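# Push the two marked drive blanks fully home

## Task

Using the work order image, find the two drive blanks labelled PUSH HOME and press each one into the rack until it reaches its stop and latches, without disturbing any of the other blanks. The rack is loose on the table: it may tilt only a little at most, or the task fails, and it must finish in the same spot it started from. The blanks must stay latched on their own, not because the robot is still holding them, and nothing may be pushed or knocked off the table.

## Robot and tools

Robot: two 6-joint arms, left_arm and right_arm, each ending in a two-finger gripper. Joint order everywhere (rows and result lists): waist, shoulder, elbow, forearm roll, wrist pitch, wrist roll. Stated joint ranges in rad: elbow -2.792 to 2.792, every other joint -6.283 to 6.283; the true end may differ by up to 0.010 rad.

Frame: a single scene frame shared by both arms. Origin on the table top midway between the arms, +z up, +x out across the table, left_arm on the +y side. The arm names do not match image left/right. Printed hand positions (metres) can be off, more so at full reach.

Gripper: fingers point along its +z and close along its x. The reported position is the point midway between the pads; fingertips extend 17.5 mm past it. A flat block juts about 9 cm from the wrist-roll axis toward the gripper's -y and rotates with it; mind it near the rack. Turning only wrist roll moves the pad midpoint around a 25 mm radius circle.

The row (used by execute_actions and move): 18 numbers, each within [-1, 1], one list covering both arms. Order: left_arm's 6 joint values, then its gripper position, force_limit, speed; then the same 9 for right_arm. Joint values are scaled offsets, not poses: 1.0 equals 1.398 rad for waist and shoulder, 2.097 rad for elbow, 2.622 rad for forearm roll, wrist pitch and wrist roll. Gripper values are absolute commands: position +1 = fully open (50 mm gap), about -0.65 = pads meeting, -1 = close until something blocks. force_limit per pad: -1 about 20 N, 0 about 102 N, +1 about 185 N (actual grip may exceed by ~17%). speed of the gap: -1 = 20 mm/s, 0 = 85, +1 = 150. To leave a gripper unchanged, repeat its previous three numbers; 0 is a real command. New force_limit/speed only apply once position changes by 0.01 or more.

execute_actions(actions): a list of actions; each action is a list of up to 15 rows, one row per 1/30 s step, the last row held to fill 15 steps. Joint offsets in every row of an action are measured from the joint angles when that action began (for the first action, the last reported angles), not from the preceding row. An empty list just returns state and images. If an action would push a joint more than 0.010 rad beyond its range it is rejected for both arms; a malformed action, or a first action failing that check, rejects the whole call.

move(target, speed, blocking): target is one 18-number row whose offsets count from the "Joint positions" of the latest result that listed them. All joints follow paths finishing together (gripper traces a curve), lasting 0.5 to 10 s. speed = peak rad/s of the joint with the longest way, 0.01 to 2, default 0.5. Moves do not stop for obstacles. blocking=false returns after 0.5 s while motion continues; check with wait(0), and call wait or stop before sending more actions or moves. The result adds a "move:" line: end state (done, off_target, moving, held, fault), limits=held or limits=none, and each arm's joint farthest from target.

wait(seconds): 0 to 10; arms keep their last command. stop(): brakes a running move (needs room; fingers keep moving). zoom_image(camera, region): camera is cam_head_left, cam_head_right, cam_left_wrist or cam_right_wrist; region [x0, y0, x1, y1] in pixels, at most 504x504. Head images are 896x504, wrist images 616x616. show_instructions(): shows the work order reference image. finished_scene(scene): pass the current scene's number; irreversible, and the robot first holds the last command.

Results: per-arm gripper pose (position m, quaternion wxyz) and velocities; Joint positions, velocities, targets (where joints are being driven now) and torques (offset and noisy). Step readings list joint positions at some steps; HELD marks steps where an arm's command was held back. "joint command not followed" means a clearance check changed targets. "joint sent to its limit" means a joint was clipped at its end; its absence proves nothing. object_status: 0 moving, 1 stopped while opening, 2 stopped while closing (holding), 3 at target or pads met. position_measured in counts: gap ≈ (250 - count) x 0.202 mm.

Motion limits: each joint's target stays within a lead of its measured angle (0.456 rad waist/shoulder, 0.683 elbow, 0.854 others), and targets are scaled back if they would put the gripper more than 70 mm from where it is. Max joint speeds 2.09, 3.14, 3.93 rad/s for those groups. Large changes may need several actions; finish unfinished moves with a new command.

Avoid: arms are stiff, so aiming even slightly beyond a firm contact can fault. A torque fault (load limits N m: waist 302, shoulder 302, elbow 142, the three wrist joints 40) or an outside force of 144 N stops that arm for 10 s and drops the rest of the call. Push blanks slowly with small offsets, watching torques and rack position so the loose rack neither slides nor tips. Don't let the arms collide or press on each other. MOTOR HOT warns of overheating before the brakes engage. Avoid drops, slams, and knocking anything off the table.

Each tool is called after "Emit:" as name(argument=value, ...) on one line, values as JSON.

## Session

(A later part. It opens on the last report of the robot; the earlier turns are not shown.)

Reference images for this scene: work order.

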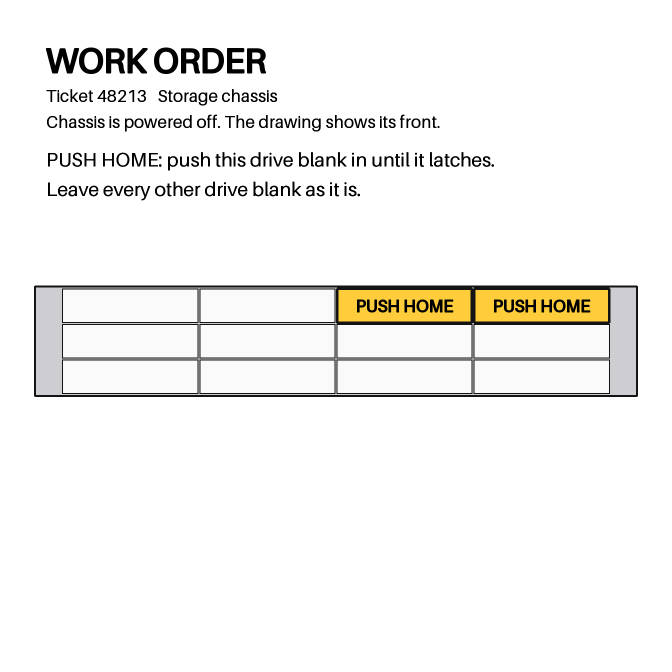

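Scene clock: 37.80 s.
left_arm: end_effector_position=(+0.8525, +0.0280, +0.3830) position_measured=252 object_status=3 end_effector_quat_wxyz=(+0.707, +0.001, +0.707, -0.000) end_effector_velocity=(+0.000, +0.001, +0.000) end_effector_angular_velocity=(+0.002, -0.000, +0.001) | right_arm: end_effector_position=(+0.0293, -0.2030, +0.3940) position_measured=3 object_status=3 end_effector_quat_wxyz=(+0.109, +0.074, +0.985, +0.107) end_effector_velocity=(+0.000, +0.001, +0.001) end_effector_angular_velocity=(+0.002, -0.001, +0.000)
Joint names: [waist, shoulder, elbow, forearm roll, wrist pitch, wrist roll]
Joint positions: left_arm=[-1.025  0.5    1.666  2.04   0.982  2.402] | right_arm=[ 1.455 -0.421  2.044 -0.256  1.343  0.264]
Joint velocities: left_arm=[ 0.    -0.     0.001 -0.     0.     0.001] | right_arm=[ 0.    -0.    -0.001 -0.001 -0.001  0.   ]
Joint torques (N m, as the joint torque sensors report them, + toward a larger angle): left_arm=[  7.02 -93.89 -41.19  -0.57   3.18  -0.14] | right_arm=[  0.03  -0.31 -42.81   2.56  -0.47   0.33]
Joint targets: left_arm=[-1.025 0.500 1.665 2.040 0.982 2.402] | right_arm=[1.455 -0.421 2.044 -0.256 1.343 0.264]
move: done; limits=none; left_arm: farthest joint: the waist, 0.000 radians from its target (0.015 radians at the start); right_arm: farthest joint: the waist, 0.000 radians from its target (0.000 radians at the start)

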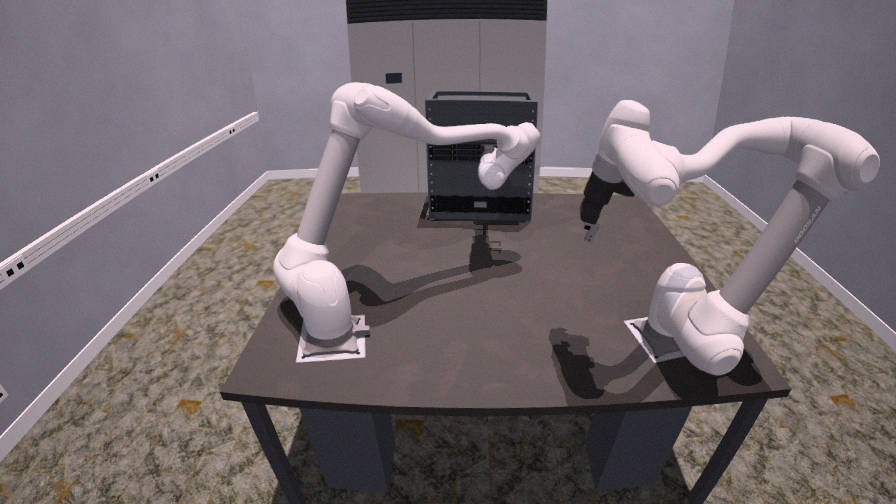

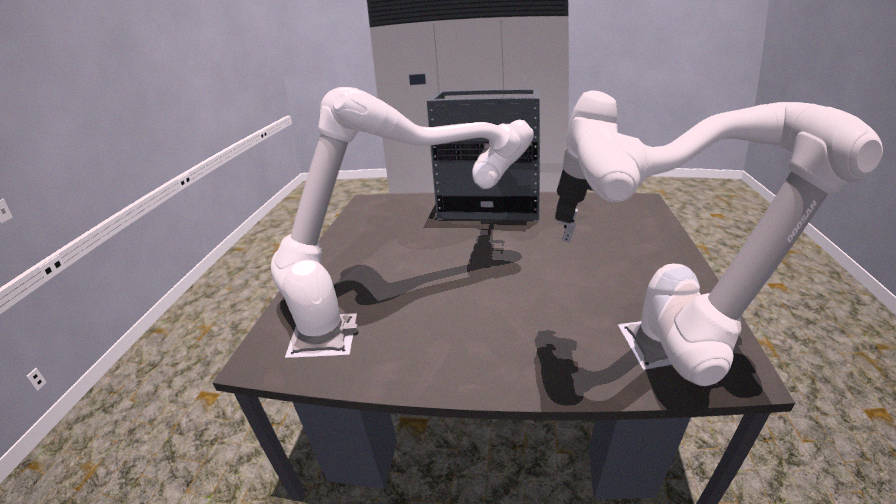

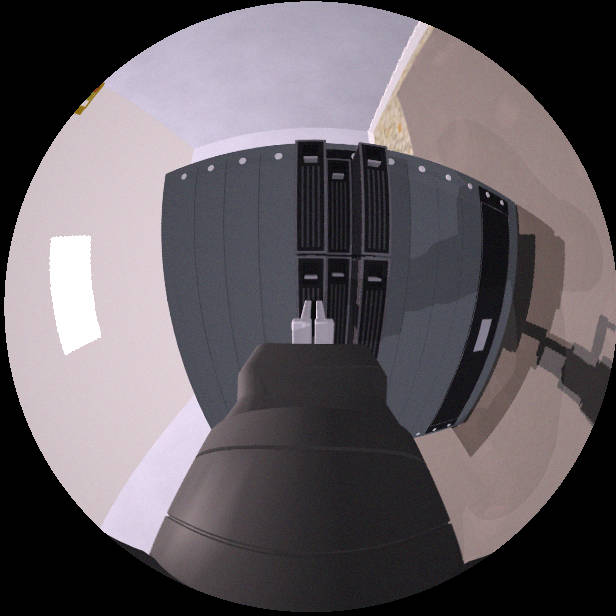

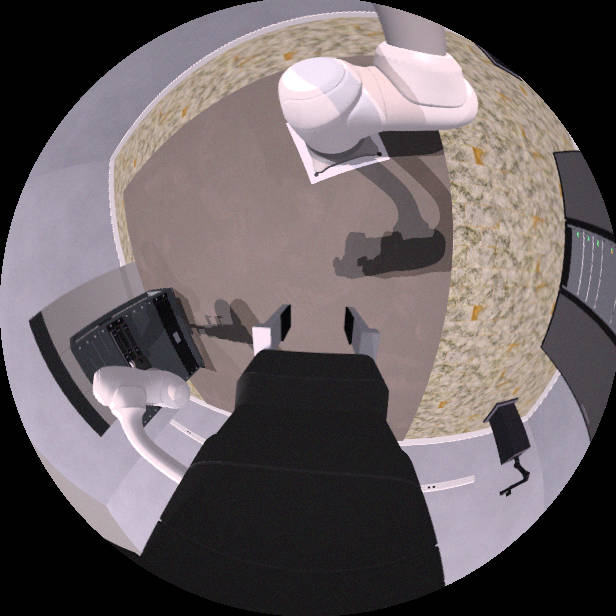

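Emit:
move(target=[0.0058,0.0052,-0.0057,0.0014,-0.0031,0.0006,-1,-0.5,1, 0,0,0,0,0,0,1,0,0], speed=0.015)

Emit:
zoom_image(camera="cam_left_wrist", region=[230,130,400,350])

Scene clock: 40.03 s.
left_arm: end_effector_position=(+0.8606, +0.0284, +0.3830) position_measured=252 object_status=3 end_effector_quat_wxyz=(+0.707, +0.001, +0.707, -0.000) end_effector_velocity=(+0.000, +0.000, +0.000) end_effector_angular_velocity=(+0.001, -0.000, +0.000) | right_arm: end_effector_position=(+0.0293, -0.2030, +0.3940) position_measured=3 object_status=3 end_effector_quat_wxyz=(+0.109, +0.074, +0.985, +0.107) end_effector_velocity=(-0.000, +0.000, +0.000) end_effector_angular_velocity=(+0.000, +0.000, +0.000)
Joint names: [waist, shoulder, elbow, forearm roll, wrist pitch, wrist roll]
Joint positions: left_arm=[-1.017  0.508  1.654  2.044  0.974  2.404] | right_arm=[ 1.455 -0.421  2.044 -0.256  1.343  0.264]
Joint velocities: left_arm=[ 0.    -0.    -0.     0.     0.     0.001] | right_arm=[-0.  0. -0.  0. -0. -0.]
Joint torques (N m, as the joint torque sensors report them, + toward a larger angle): left_arm=[  9.77 -94.65 -41.71  -0.73   3.05  -0.14] | right_arm=[  0.07   2.39 -42.68   2.51  -0.5    0.17]
Joint targets: left_arm=[-1.017 0.508 1.654 2.044 0.974 2.404] | right_arm=[1.455 -0.421 2.044 -0.256 1.343 0.264]
move: done; limits=none; left_arm: farthest joint: the waist, 0.000 radians from its target (0.008 radians at the start); right_arm: farthest joint: the waist, 0.000 radians from its target (0.000 radians at the start)

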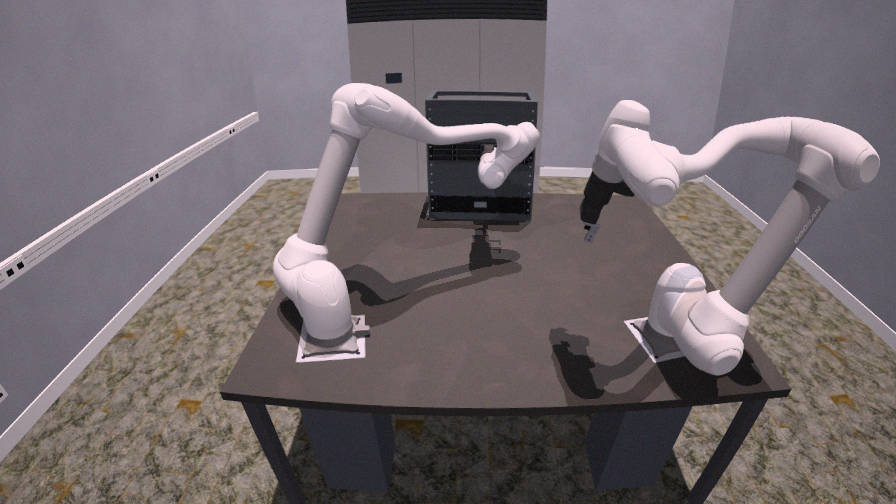

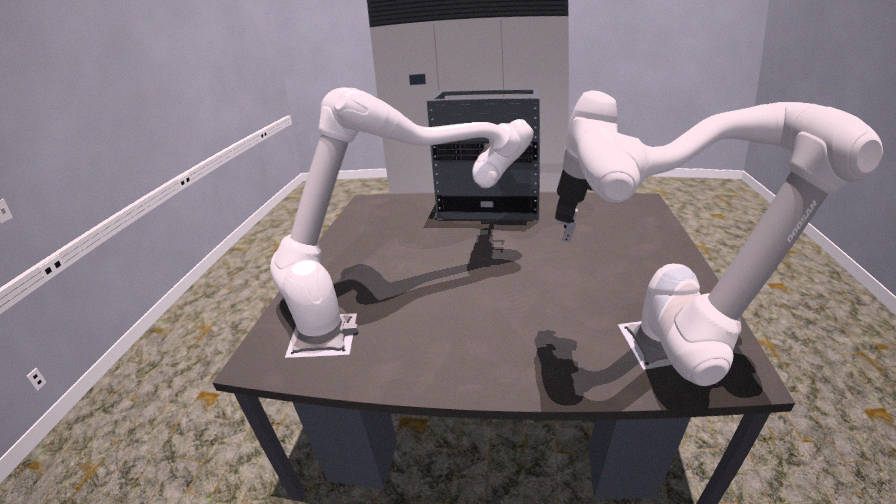

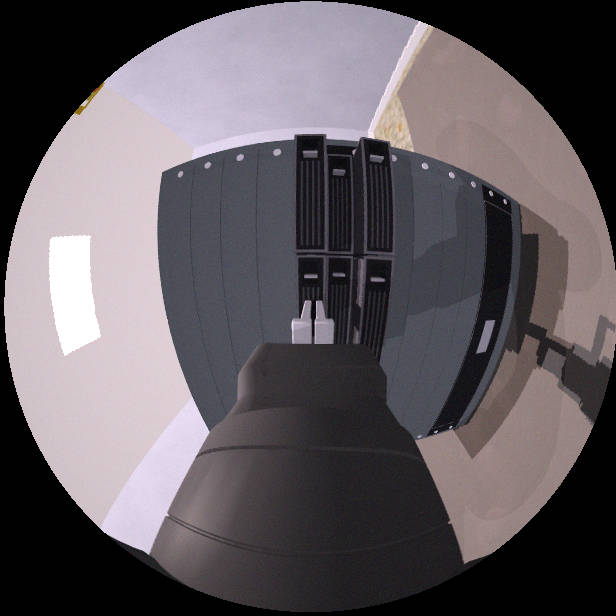

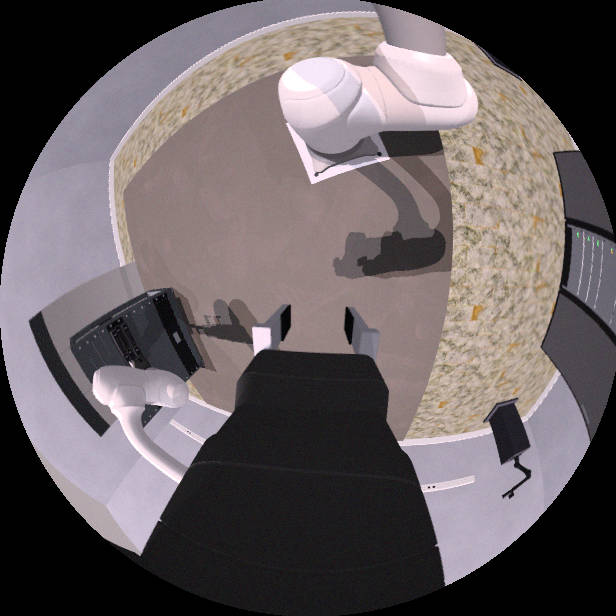

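Region (230, 130, 400, 350) of cam_left_wrist's 616x616 image, scaled by 2.291, with more detail than that image has; it fills the left 389 columns of this view, and the rest is white.

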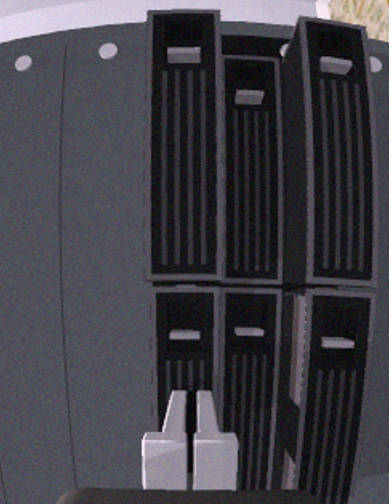

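Emit:
move(target=[0.00144,0.0013,-0.0014,0.0003,-0.0008,0.0002,-1,-0.5,1, 0,0,0,0,0,0,1,0,0], speed=0.01)

Scene clock: 42.97 s.
left_arm: end_effector_position=(+0.8625, +0.0285, +0.3829) position_measured=252 object_status=3 end_effector_quat_wxyz=(+0.707, +0.001, +0.707, -0.000) end_effector_velocity=(-0.000, -0.000, -0.001) end_effector_angular_velocity=(+0.000, +0.002, -0.002) | right_arm: end_effector_position=(+0.0293, -0.2030, +0.3940) position_measured=3 object_status=3 end_effector_quat_wxyz=(+0.109, +0.074, +0.985, +0.107) end_effector_velocity=(-0.000, -0.000, -0.000) end_effector_angular_velocity=(-0.000, +0.000, +0.000)
Joint names: [waist, shoulder, elbow, forearm roll, wrist pitch, wrist roll]
Joint positions: left_arm=[-1.015  0.51   1.651  2.045  0.971  2.404] | right_arm=[ 1.455 -0.421  2.044 -0.256  1.343  0.264]
Joint velocities: left_arm=[-0.    -0.     0.001 -0.    -0.002 -0.   ] | right_arm=[ 0.    -0.     0.001  0.    -0.001 -0.   ]
Joint torques (N m, as the joint torque sensors report them, + toward a larger angle): left_arm=[  7.46 -95.08 -40.35  -0.96   2.8   -0.06] | right_arm=[ -0.88   2.66 -42.78   2.42  -0.4    0.21]
Joint targets: left_arm=[-1.015 0.510 1.651 2.045 0.971 2.404] | right_arm=[1.455 -0.421 2.044 -0.256 1.343 0.264]
move: done; limits=none; left_arm: farthest joint: the waist, 0.000 radians from its target (0.002 radians at the start); right_arm: farthest joint: the waist, 0.000 radians from its target (0.000 radians at the start)

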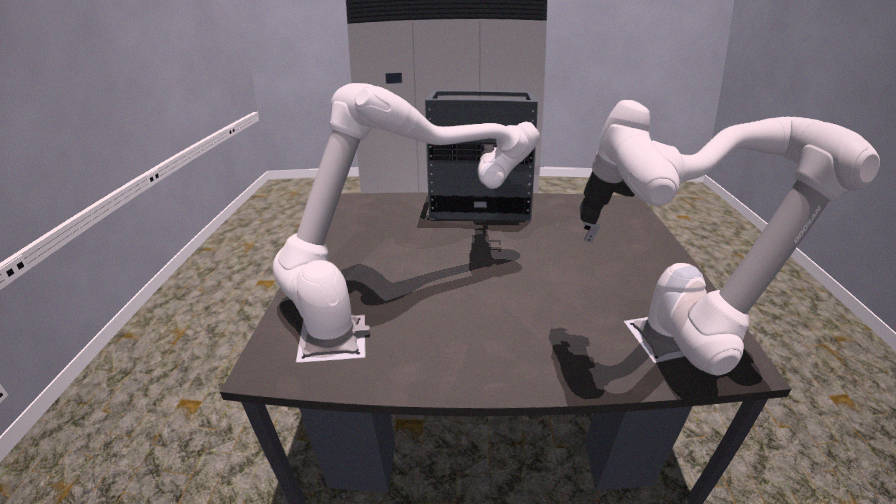

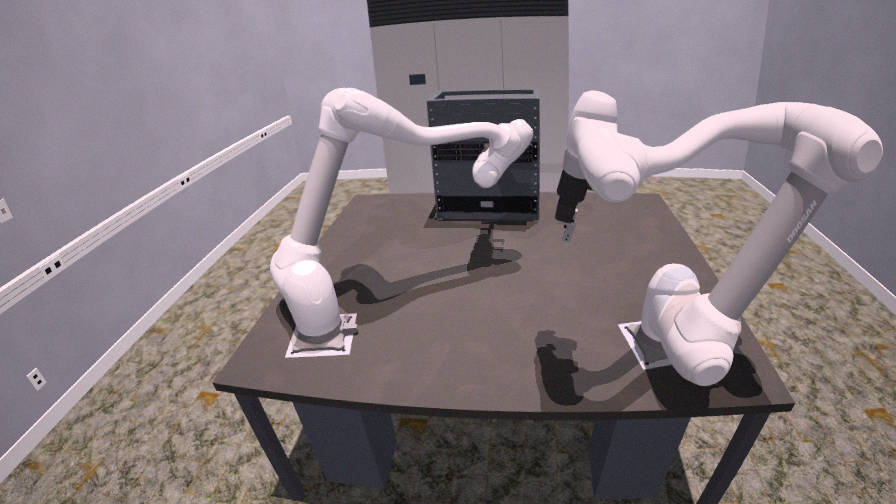

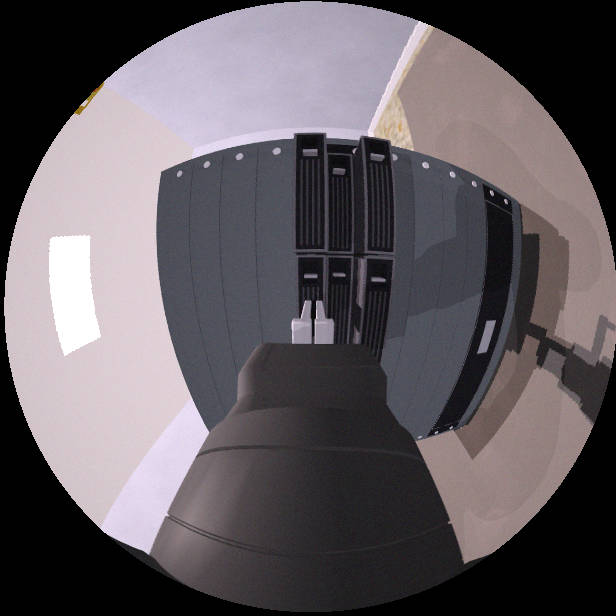

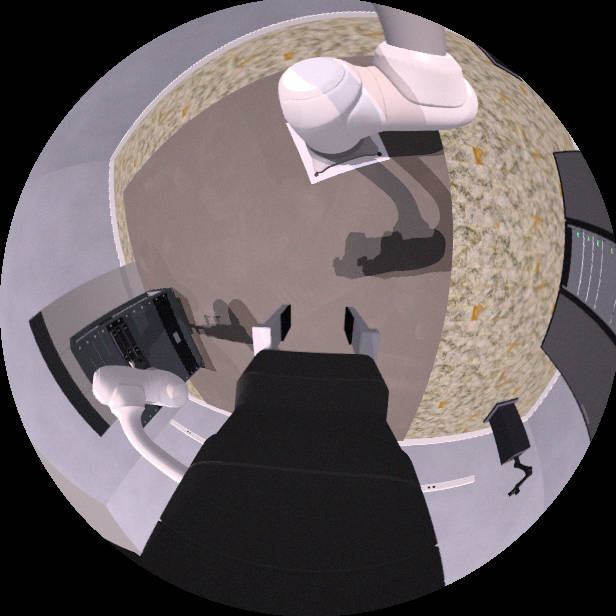

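Emit:
move(target=[0.0011,0.001,-0.0011,0.0002,-0.0006,0.0001,-1,-0.5,1, 0,0,0,0,0,0,1,0,0], speed=0.01)

Emit:
zoom_image(camera="cam_left_wrist", region=[230,130,400,350])

Scene clock: 45.53 s.
left_arm: end_effector_position=(+0.8641, +0.0286, +0.3829) position_measured=252 object_status=3 end_effector_quat_wxyz=(+0.707, +0.001, +0.707, -0.000) end_effector_velocity=(+0.000, +0.001, +0.000) end_effector_angular_velocity=(-0.002, -0.000, +0.001) | right_arm: end_effector_position=(+0.0293, -0.2030, +0.3940) position_measured=3 object_status=3 end_effector_quat_wxyz=(+0.109, +0.074, +0.985, +0.107) end_effector_velocity=(-0.000, +0.000, +0.000) end_effector_angular_velocity=(-0.000, +0.000, +0.001)
Joint names: [waist, shoulder, elbow, forearm roll, wrist pitch, wrist roll]
Joint positions: left_arm=[-1.013  0.511  1.648  2.045  0.97   2.405] | right_arm=[ 1.455 -0.421  2.044 -0.256  1.343  0.264]
Joint velocities: left_arm=[ 0.    -0.    -0.    -0.     0.001 -0.001] | right_arm=[-0.     0.    -0.     0.     0.    -0.001]
Joint torques (N m, as the joint torque sensors report them, + toward a larger angle): left_arm=[  8.89 -93.71 -41.34  -0.75   3.17  -0.15] | right_arm=[  0.42   1.59 -43.28   2.38  -0.89   0.36]
Joint targets: left_arm=[-1.013 0.511 1.648 2.045 0.970 2.405] | right_arm=[1.455 -0.421 2.044 -0.256 1.343 0.264]
move: done; limits=none; left_arm: farthest joint: the waist, 0.000 radians from its target (0.001 radians at the start); right_arm: farthest joint: the waist, 0.000 radians from its target (0.000 radians at the start)

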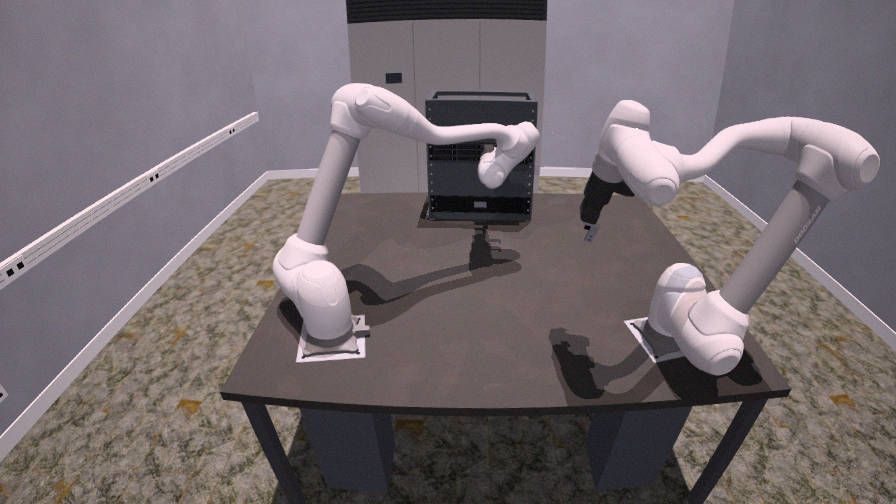

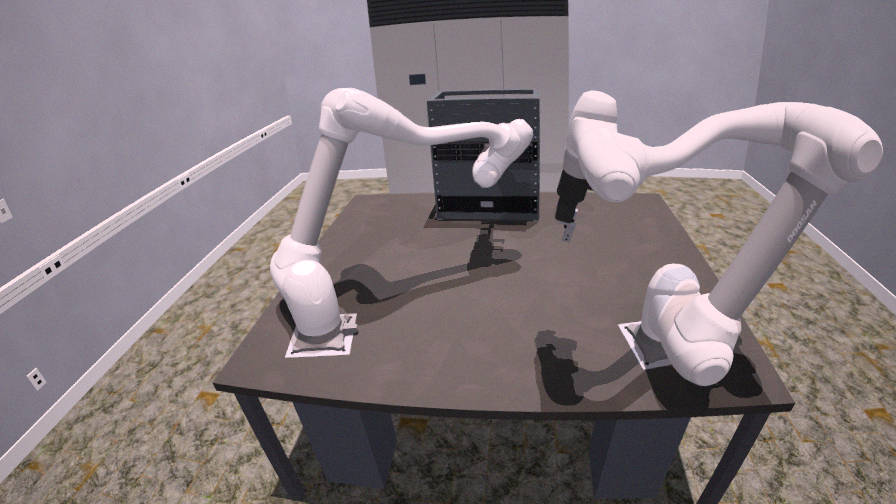

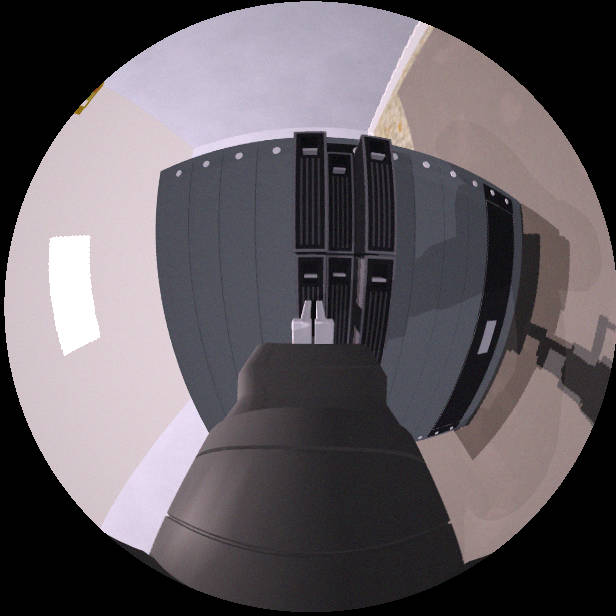

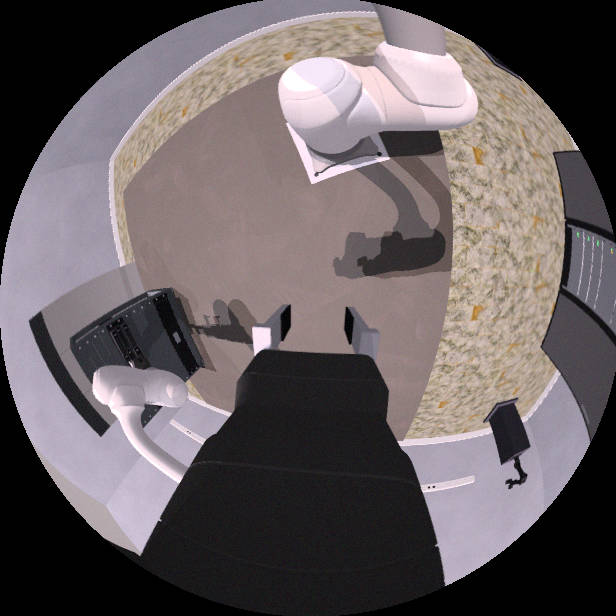

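Region (230, 130, 400, 350) of cam_left_wrist's 616x616 image, scaled by 2.291, with more detail than that image has; it fills the left 389 columns of this view, and the rest is white.

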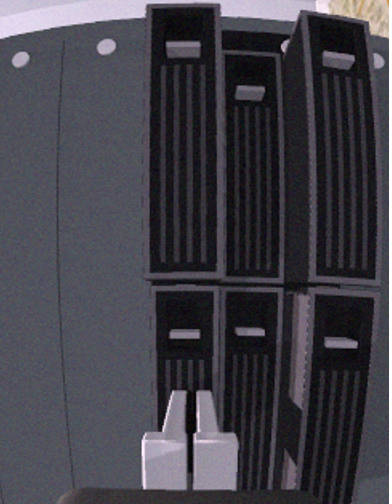

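Continue in 1 mm steps.

Emit:
move(target=[0.0007,0.0007,-0.0007,0.0002,-0.0004,0.0001,-1,-0.5,1, 0,0,0,0,0,0,1,0,0], speed=0.01)

Scene clock: 47.10 s.
left_arm: end_effector_position=(+0.8651, +0.0286, +0.3828) position_measured=252 object_status=3 end_effector_quat_wxyz=(+0.707, +0.001, +0.707, -0.000) end_effector_velocity=(+0.000, +0.000, -0.001) end_effector_angular_velocity=(-0.002, +0.001, +0.000) | right_arm: end_effector_position=(+0.0293, -0.2030, +0.3940) position_measured=3 object_status=3 end_effector_quat_wxyz=(+0.109, +0.074, +0.985, +0.107) end_effector_velocity=(-0.000, +0.000, +0.000) end_effector_angular_velocity=(+0.001, +0.001, +0.000)
Joint names: [waist, shoulder, elbow, forearm roll, wrist pitch, wrist roll]
Joint positions: left_arm=[-1.012  0.512  1.647  2.046  0.969  2.405] | right_arm=[ 1.455 -0.421  2.044 -0.256  1.343  0.264]
Joint velocities: left_arm=[ 0.     0.001  0.    -0.    -0.    -0.002] | right_arm=[ 0.    -0.    -0.     0.    -0.001 -0.   ]
Joint torques (N m, as the joint torque sensors report them, + toward a larger angle): left_arm=[  8.24 -94.54 -40.    -1.13   2.93  -0.1 ] | right_arm=[ -0.54   2.82 -42.95   2.44  -0.61   0.01]
Joint targets: left_arm=[-1.012 0.512 1.647 2.046 0.969 2.405] | right_arm=[1.455 -0.421 2.044 -0.256 1.343 0.264]
move: done; limits=none; left_arm: farthest joint: the waist, 0.000 radians from its target (0.001 radians at the start); right_arm: farthest joint: the waist, 0.000 radians from its target (0.000 radians at the start)

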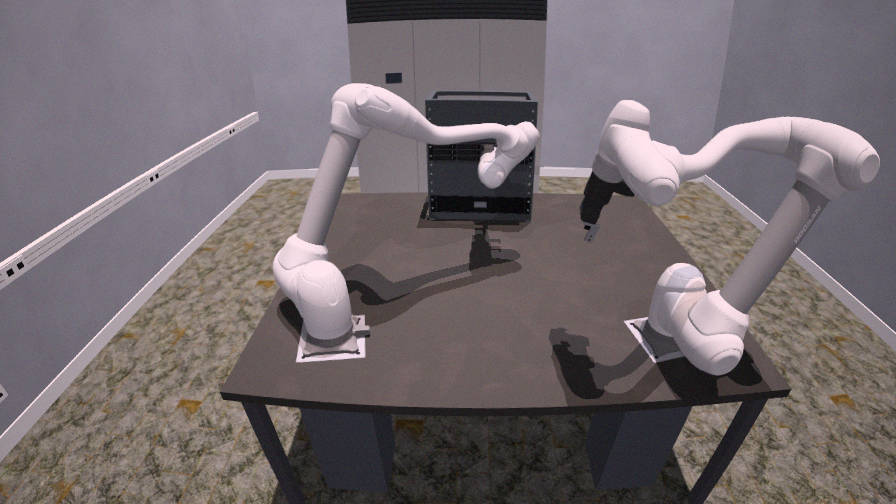

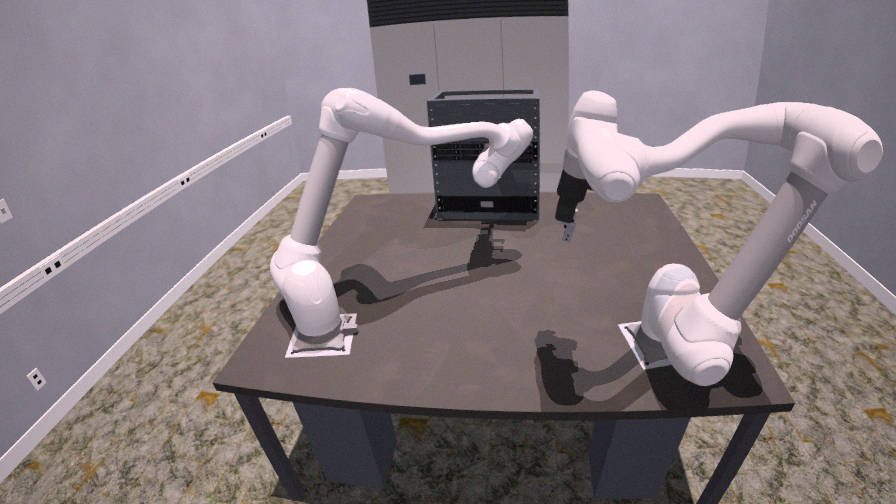

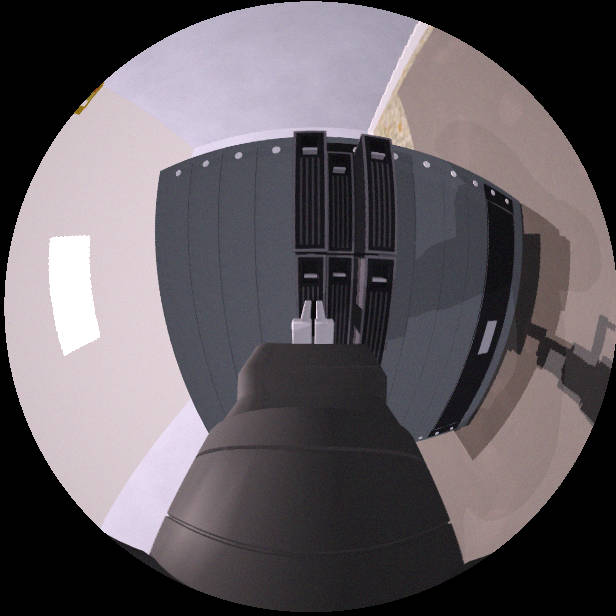

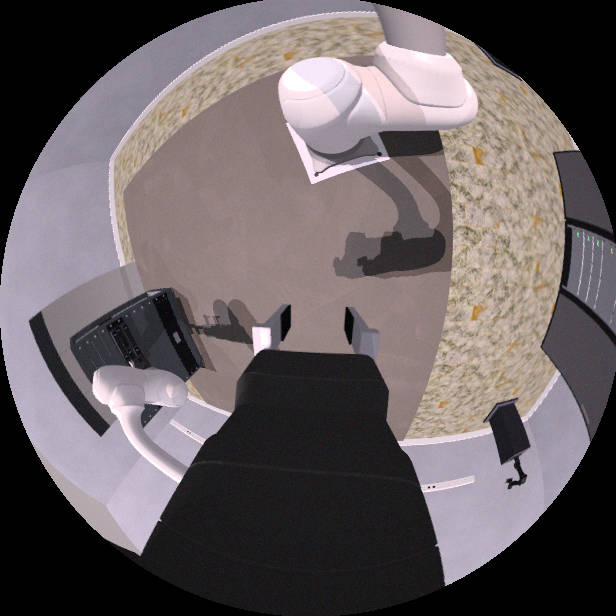

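Emit:
move(target=[0.0005,0.0005,-0.0005,0.0001,-0.0003,0.0001,-1,-0.5,1, 0,0,0,0,0,0,1,0,0], speed=0.01)

Scene clock: 50.80 s.
left_arm: end_effector_position=(+0.8658, +0.0287, +0.3827) position_measured=252 object_status=3 end_effector_quat_wxyz=(+0.707, +0.001, +0.707, +0.000) end_effector_velocity=(-0.000, -0.000, +0.000) end_effector_angular_velocity=(-0.003, +0.000, -0.000) | right_arm: end_effector_position=(+0.0293, -0.2030, +0.3940) position_measured=3 object_status=3 end_effector_quat_wxyz=(+0.109, +0.074, +0.985, +0.107) end_effector_velocity=(-0.000, +0.000, -0.000) end_effector_angular_velocity=(+0.000, +0.000, -0.000)
Joint names: [waist, shoulder, elbow, forearm roll, wrist pitch, wrist roll]
Joint positions: left_arm=[-1.012  0.513  1.646  2.046  0.968  2.405] | right_arm=[ 1.455 -0.421  2.044 -0.256  1.343  0.264]
Joint velocities: left_arm=[-0.     0.    -0.001 -0.    -0.    -0.002] | right_arm=[-0.     0.     0.    -0.    -0.001  0.   ]
Joint torques (N m, as the joint torque sensors report them, + toward a larger angle): left_arm=[  6.25 -92.96 -40.11  -0.9    2.48  -0.03] | right_arm=[  0.17   2.56 -42.13   2.34  -0.76   0.32]
Joint targets: left_arm=[-1.012 0.513 1.646 2.046 0.968 2.405] | right_arm=[1.455 -0.421 2.044 -0.256 1.343 0.264]
move: done; limits=none; left_arm: farthest joint: the waist, 0.000 radians from its target (0.001 radians at the start); right_arm: farthest joint: the waist, 0.000 radians from its target (0.000 radians at the start)

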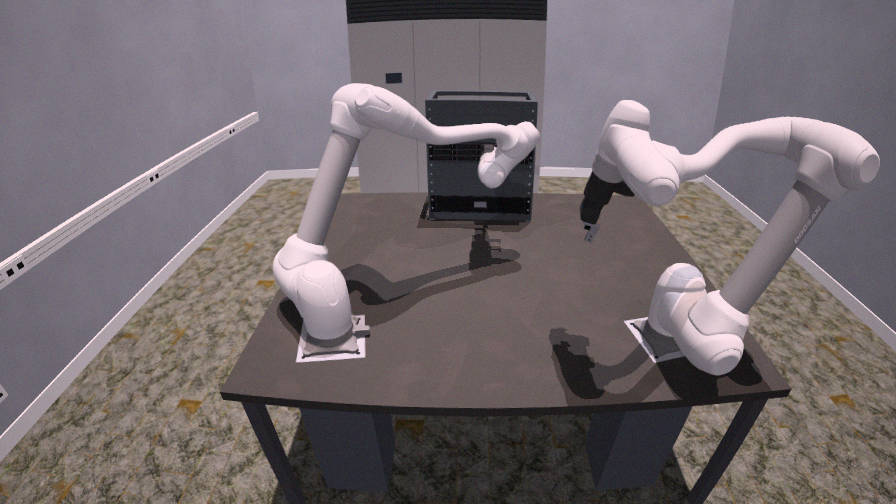

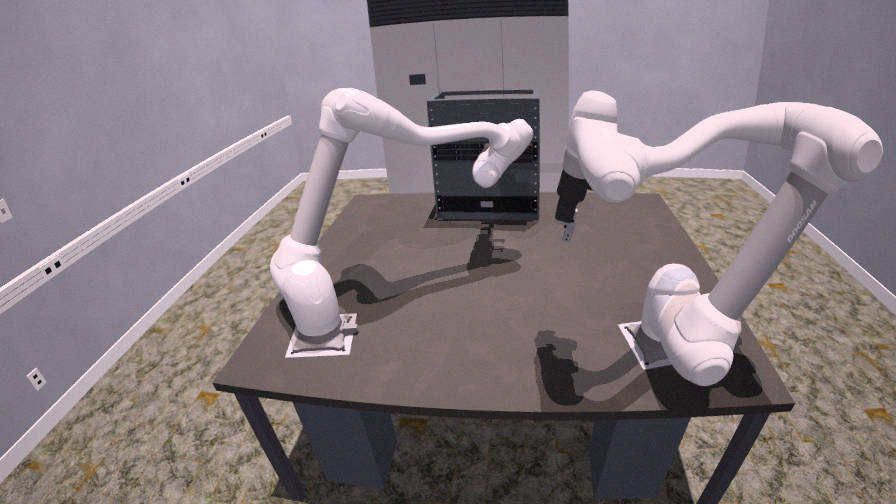

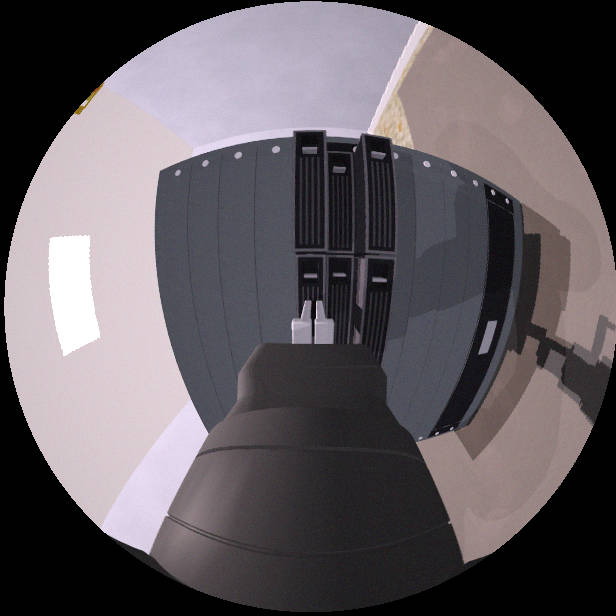

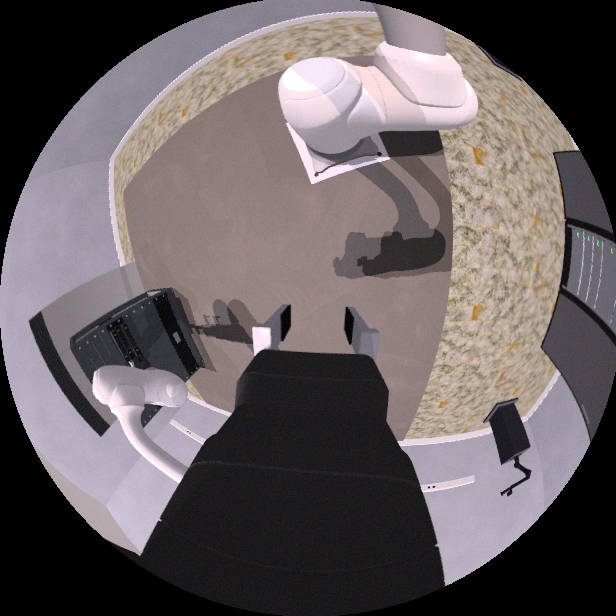

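Emit:
move(target=[0.0005,0.0005,-0.0005,0.0001,-0.0003,0.0001,-1,-0.5,1, 0,0,0,0,0,0,1,0,0], speed=0.01)

Emit:
zoom_image(camera="cam_left_wrist", region=[230,130,400,350])

Scene clock: 53.33 s.
left_arm: end_effector_position=(+0.8665, +0.0287, +0.3826) position_measured=252 object_status=3 end_effector_quat_wxyz=(+0.707, +0.001, +0.707, +0.000) end_effector_velocity=(+0.000, +0.000, -0.000) end_effector_angular_velocity=(+0.003, -0.000, +0.000) | right_arm: end_effector_position=(+0.0293, -0.2030, +0.3940) position_measured=3 object_status=3 end_effector_quat_wxyz=(+0.109, +0.074, +0.985, +0.107) end_effector_velocity=(-0.000, +0.000, -0.000) end_effector_angular_velocity=(+0.001, +0.000, +0.000)
Joint names: [waist, shoulder, elbow, forearm roll, wrist pitch, wrist roll]
Joint positions: left_arm=[-1.011  0.513  1.645  2.046  0.967  2.405] | right_arm=[ 1.455 -0.421  2.044 -0.256  1.343  0.264]
Joint velocities: left_arm=[0.    0.    0.    0.    0.    0.002] | right_arm=[-0.    -0.     0.     0.    -0.001 -0.   ]
Joint torques (N m, as the joint torque sensors report them, + toward a larger angle): left_arm=[  7.95 -92.55 -40.13  -1.08   2.27  -0.07] | right_arm=[ -1.51   2.   -42.89   2.41  -0.69   0.32]
Joint targets: left_arm=[-1.011 0.513 1.645 2.046 0.967 2.405] | right_arm=[1.455 -0.421 2.044 -0.256 1.343 0.264]
move: done; limits=none; left_arm: farthest joint: the waist, 0.000 radians from its target (0.000 radians at the start); right_arm: farthest joint: the waist, 0.000 radians from its target (0.000 radians at the start)

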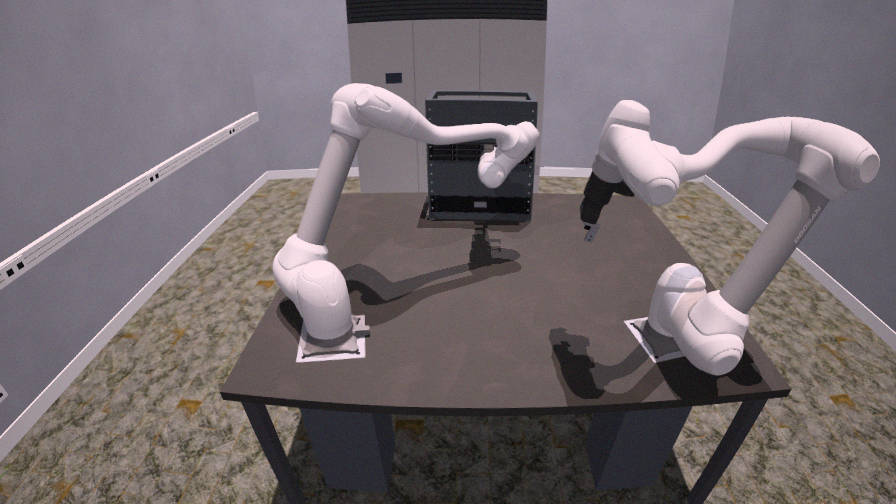

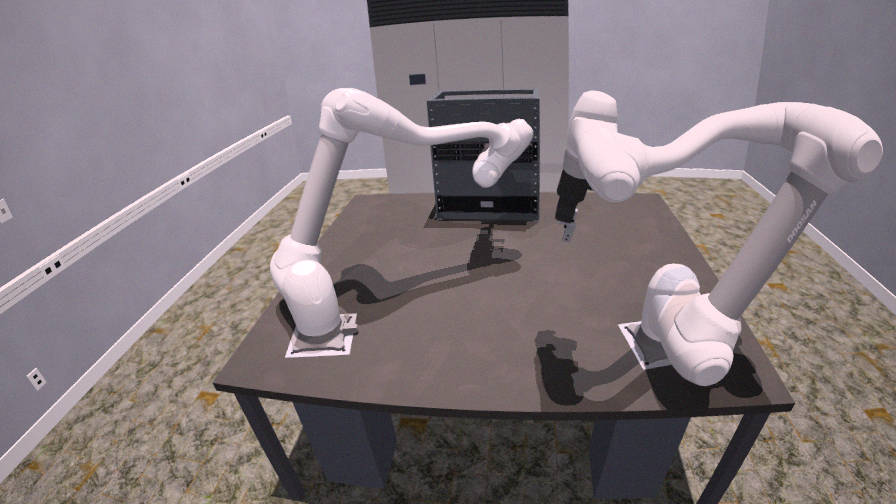

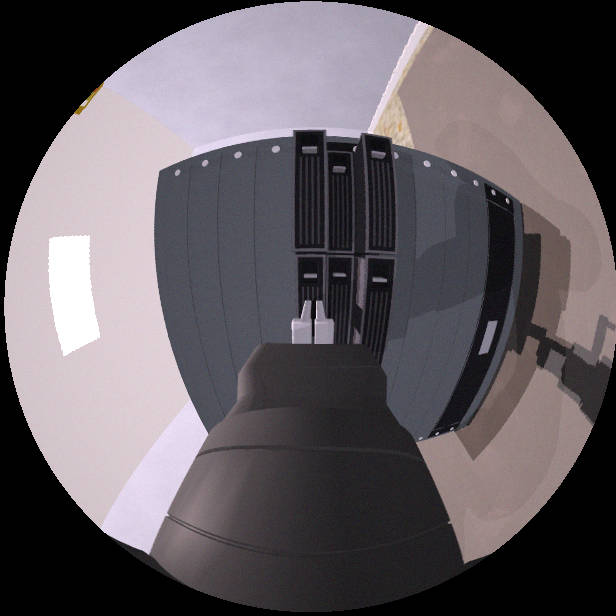

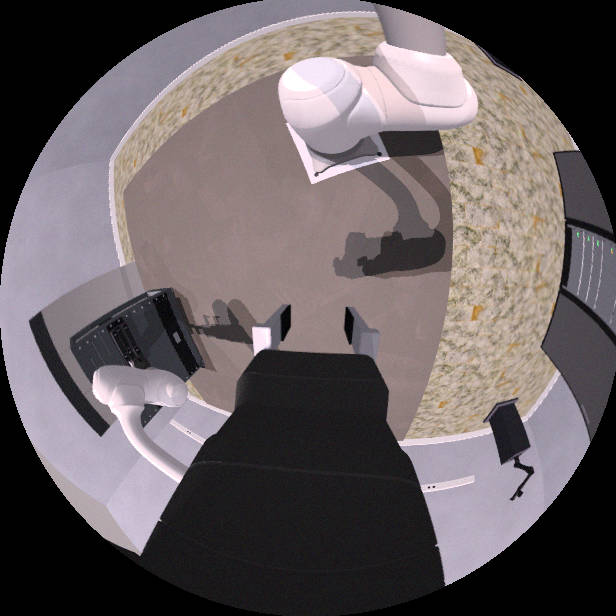

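Region (230, 130, 400, 350) of cam_left_wrist's 616x616 image, scaled by 2.291, with more detail than that image has; it fills the left 389 columns of this view, and the rest is white.

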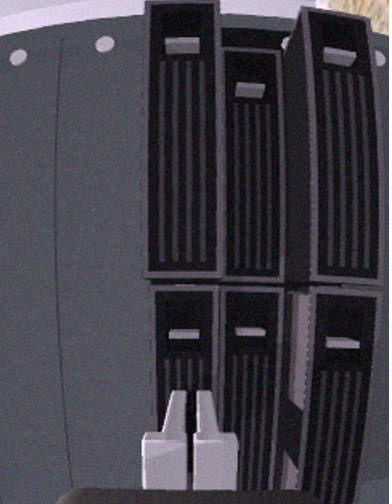

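Emit:
move(target=[0.0005,0.0005,-0.0005,0.0001,-0.0003,0.0001,-1,-0.5,1, 0,0,0,0,0,0,1,0,0], speed=0.01)

Scene clock: 54.80 s.
left_arm: end_effector_position=(+0.8672, +0.0287, +0.3825) position_measured=252 object_status=3 end_effector_quat_wxyz=(+0.707, +0.001, +0.707, +0.000) end_effector_velocity=(-0.000, -0.000, +0.000) end_effector_angular_velocity=(+0.001, -0.000, -0.001) | right_arm: end_effector_position=(+0.0293, -0.2030, +0.3940) position_measured=3 object_status=3 end_effector_quat_wxyz=(+0.109, +0.074, +0.985, +0.107) end_effector_velocity=(+0.000, +0.000, +0.000) end_effector_angular_velocity=(+0.002, -0.000, +0.000)
Joint names: [waist, shoulder, elbow, forearm roll, wrist pitch, wrist roll]
Joint positions: left_arm=[-1.01   0.514  1.644  2.046  0.966  2.406] | right_arm=[ 1.455 -0.421  2.044 -0.256  1.343  0.264]
Joint velocities: left_arm=[-0.    -0.    -0.     0.    -0.     0.001] | right_arm=[ 0.     0.    -0.    -0.    -0.001  0.   ]
Joint torques (N m, as the joint torque sensors report them, + toward a larger angle): left_arm=[  7.2  -93.03 -40.08  -1.     2.1   -0.11] | right_arm=[  1.45   1.   -42.32   2.51  -0.74   0.39]
Joint targets: left_arm=[-1.010 0.514 1.644 2.046 0.966 2.406] | right_arm=[1.455 -0.421 2.044 -0.256 1.343 0.264]
move: done; limits=none; left_arm: farthest joint: the waist, 0.000 radians from its target (0.001 radians at the start); right_arm: farthest joint: the waist, 0.000 radians from its target (0.000 radians at the start)

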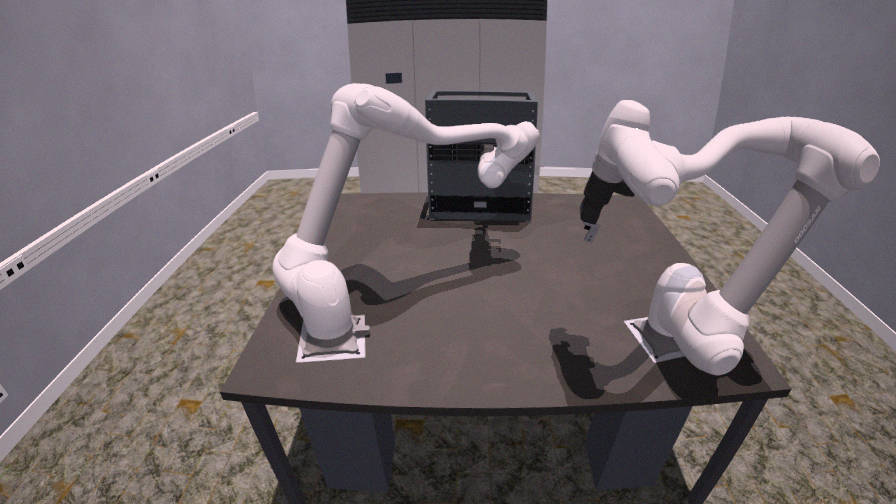

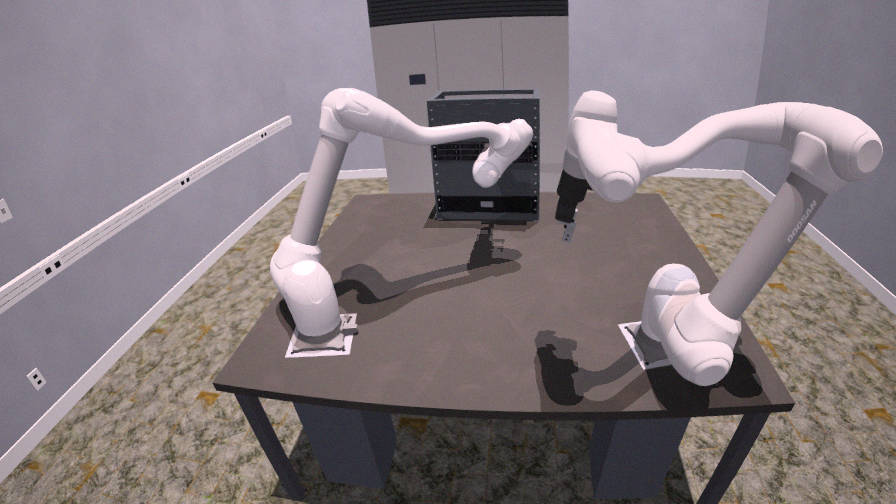

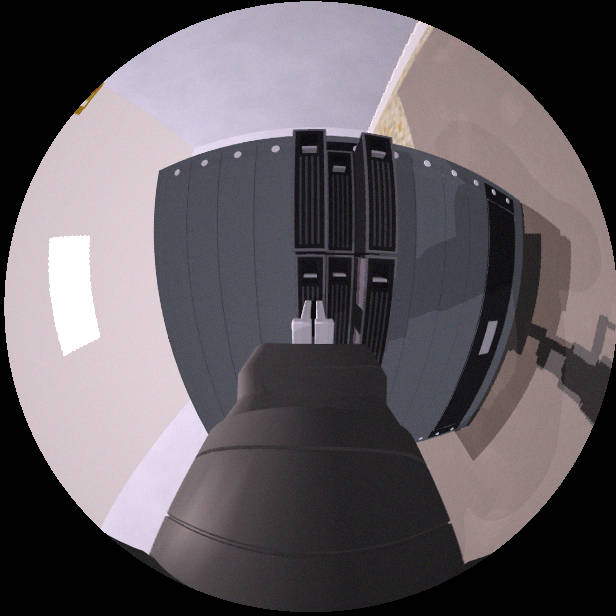

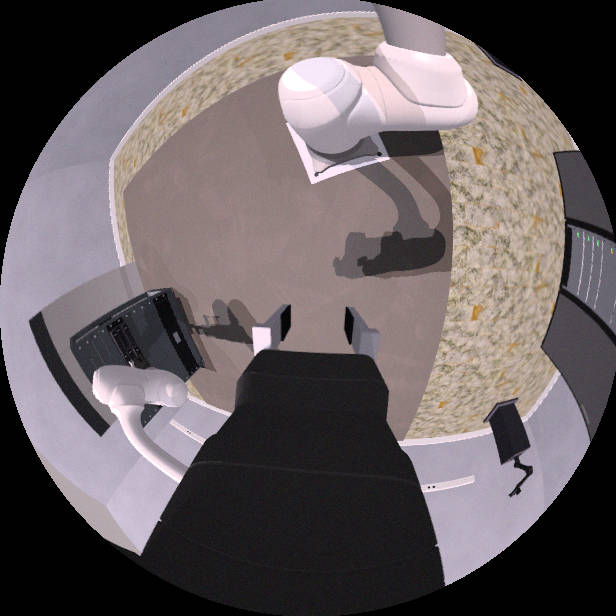

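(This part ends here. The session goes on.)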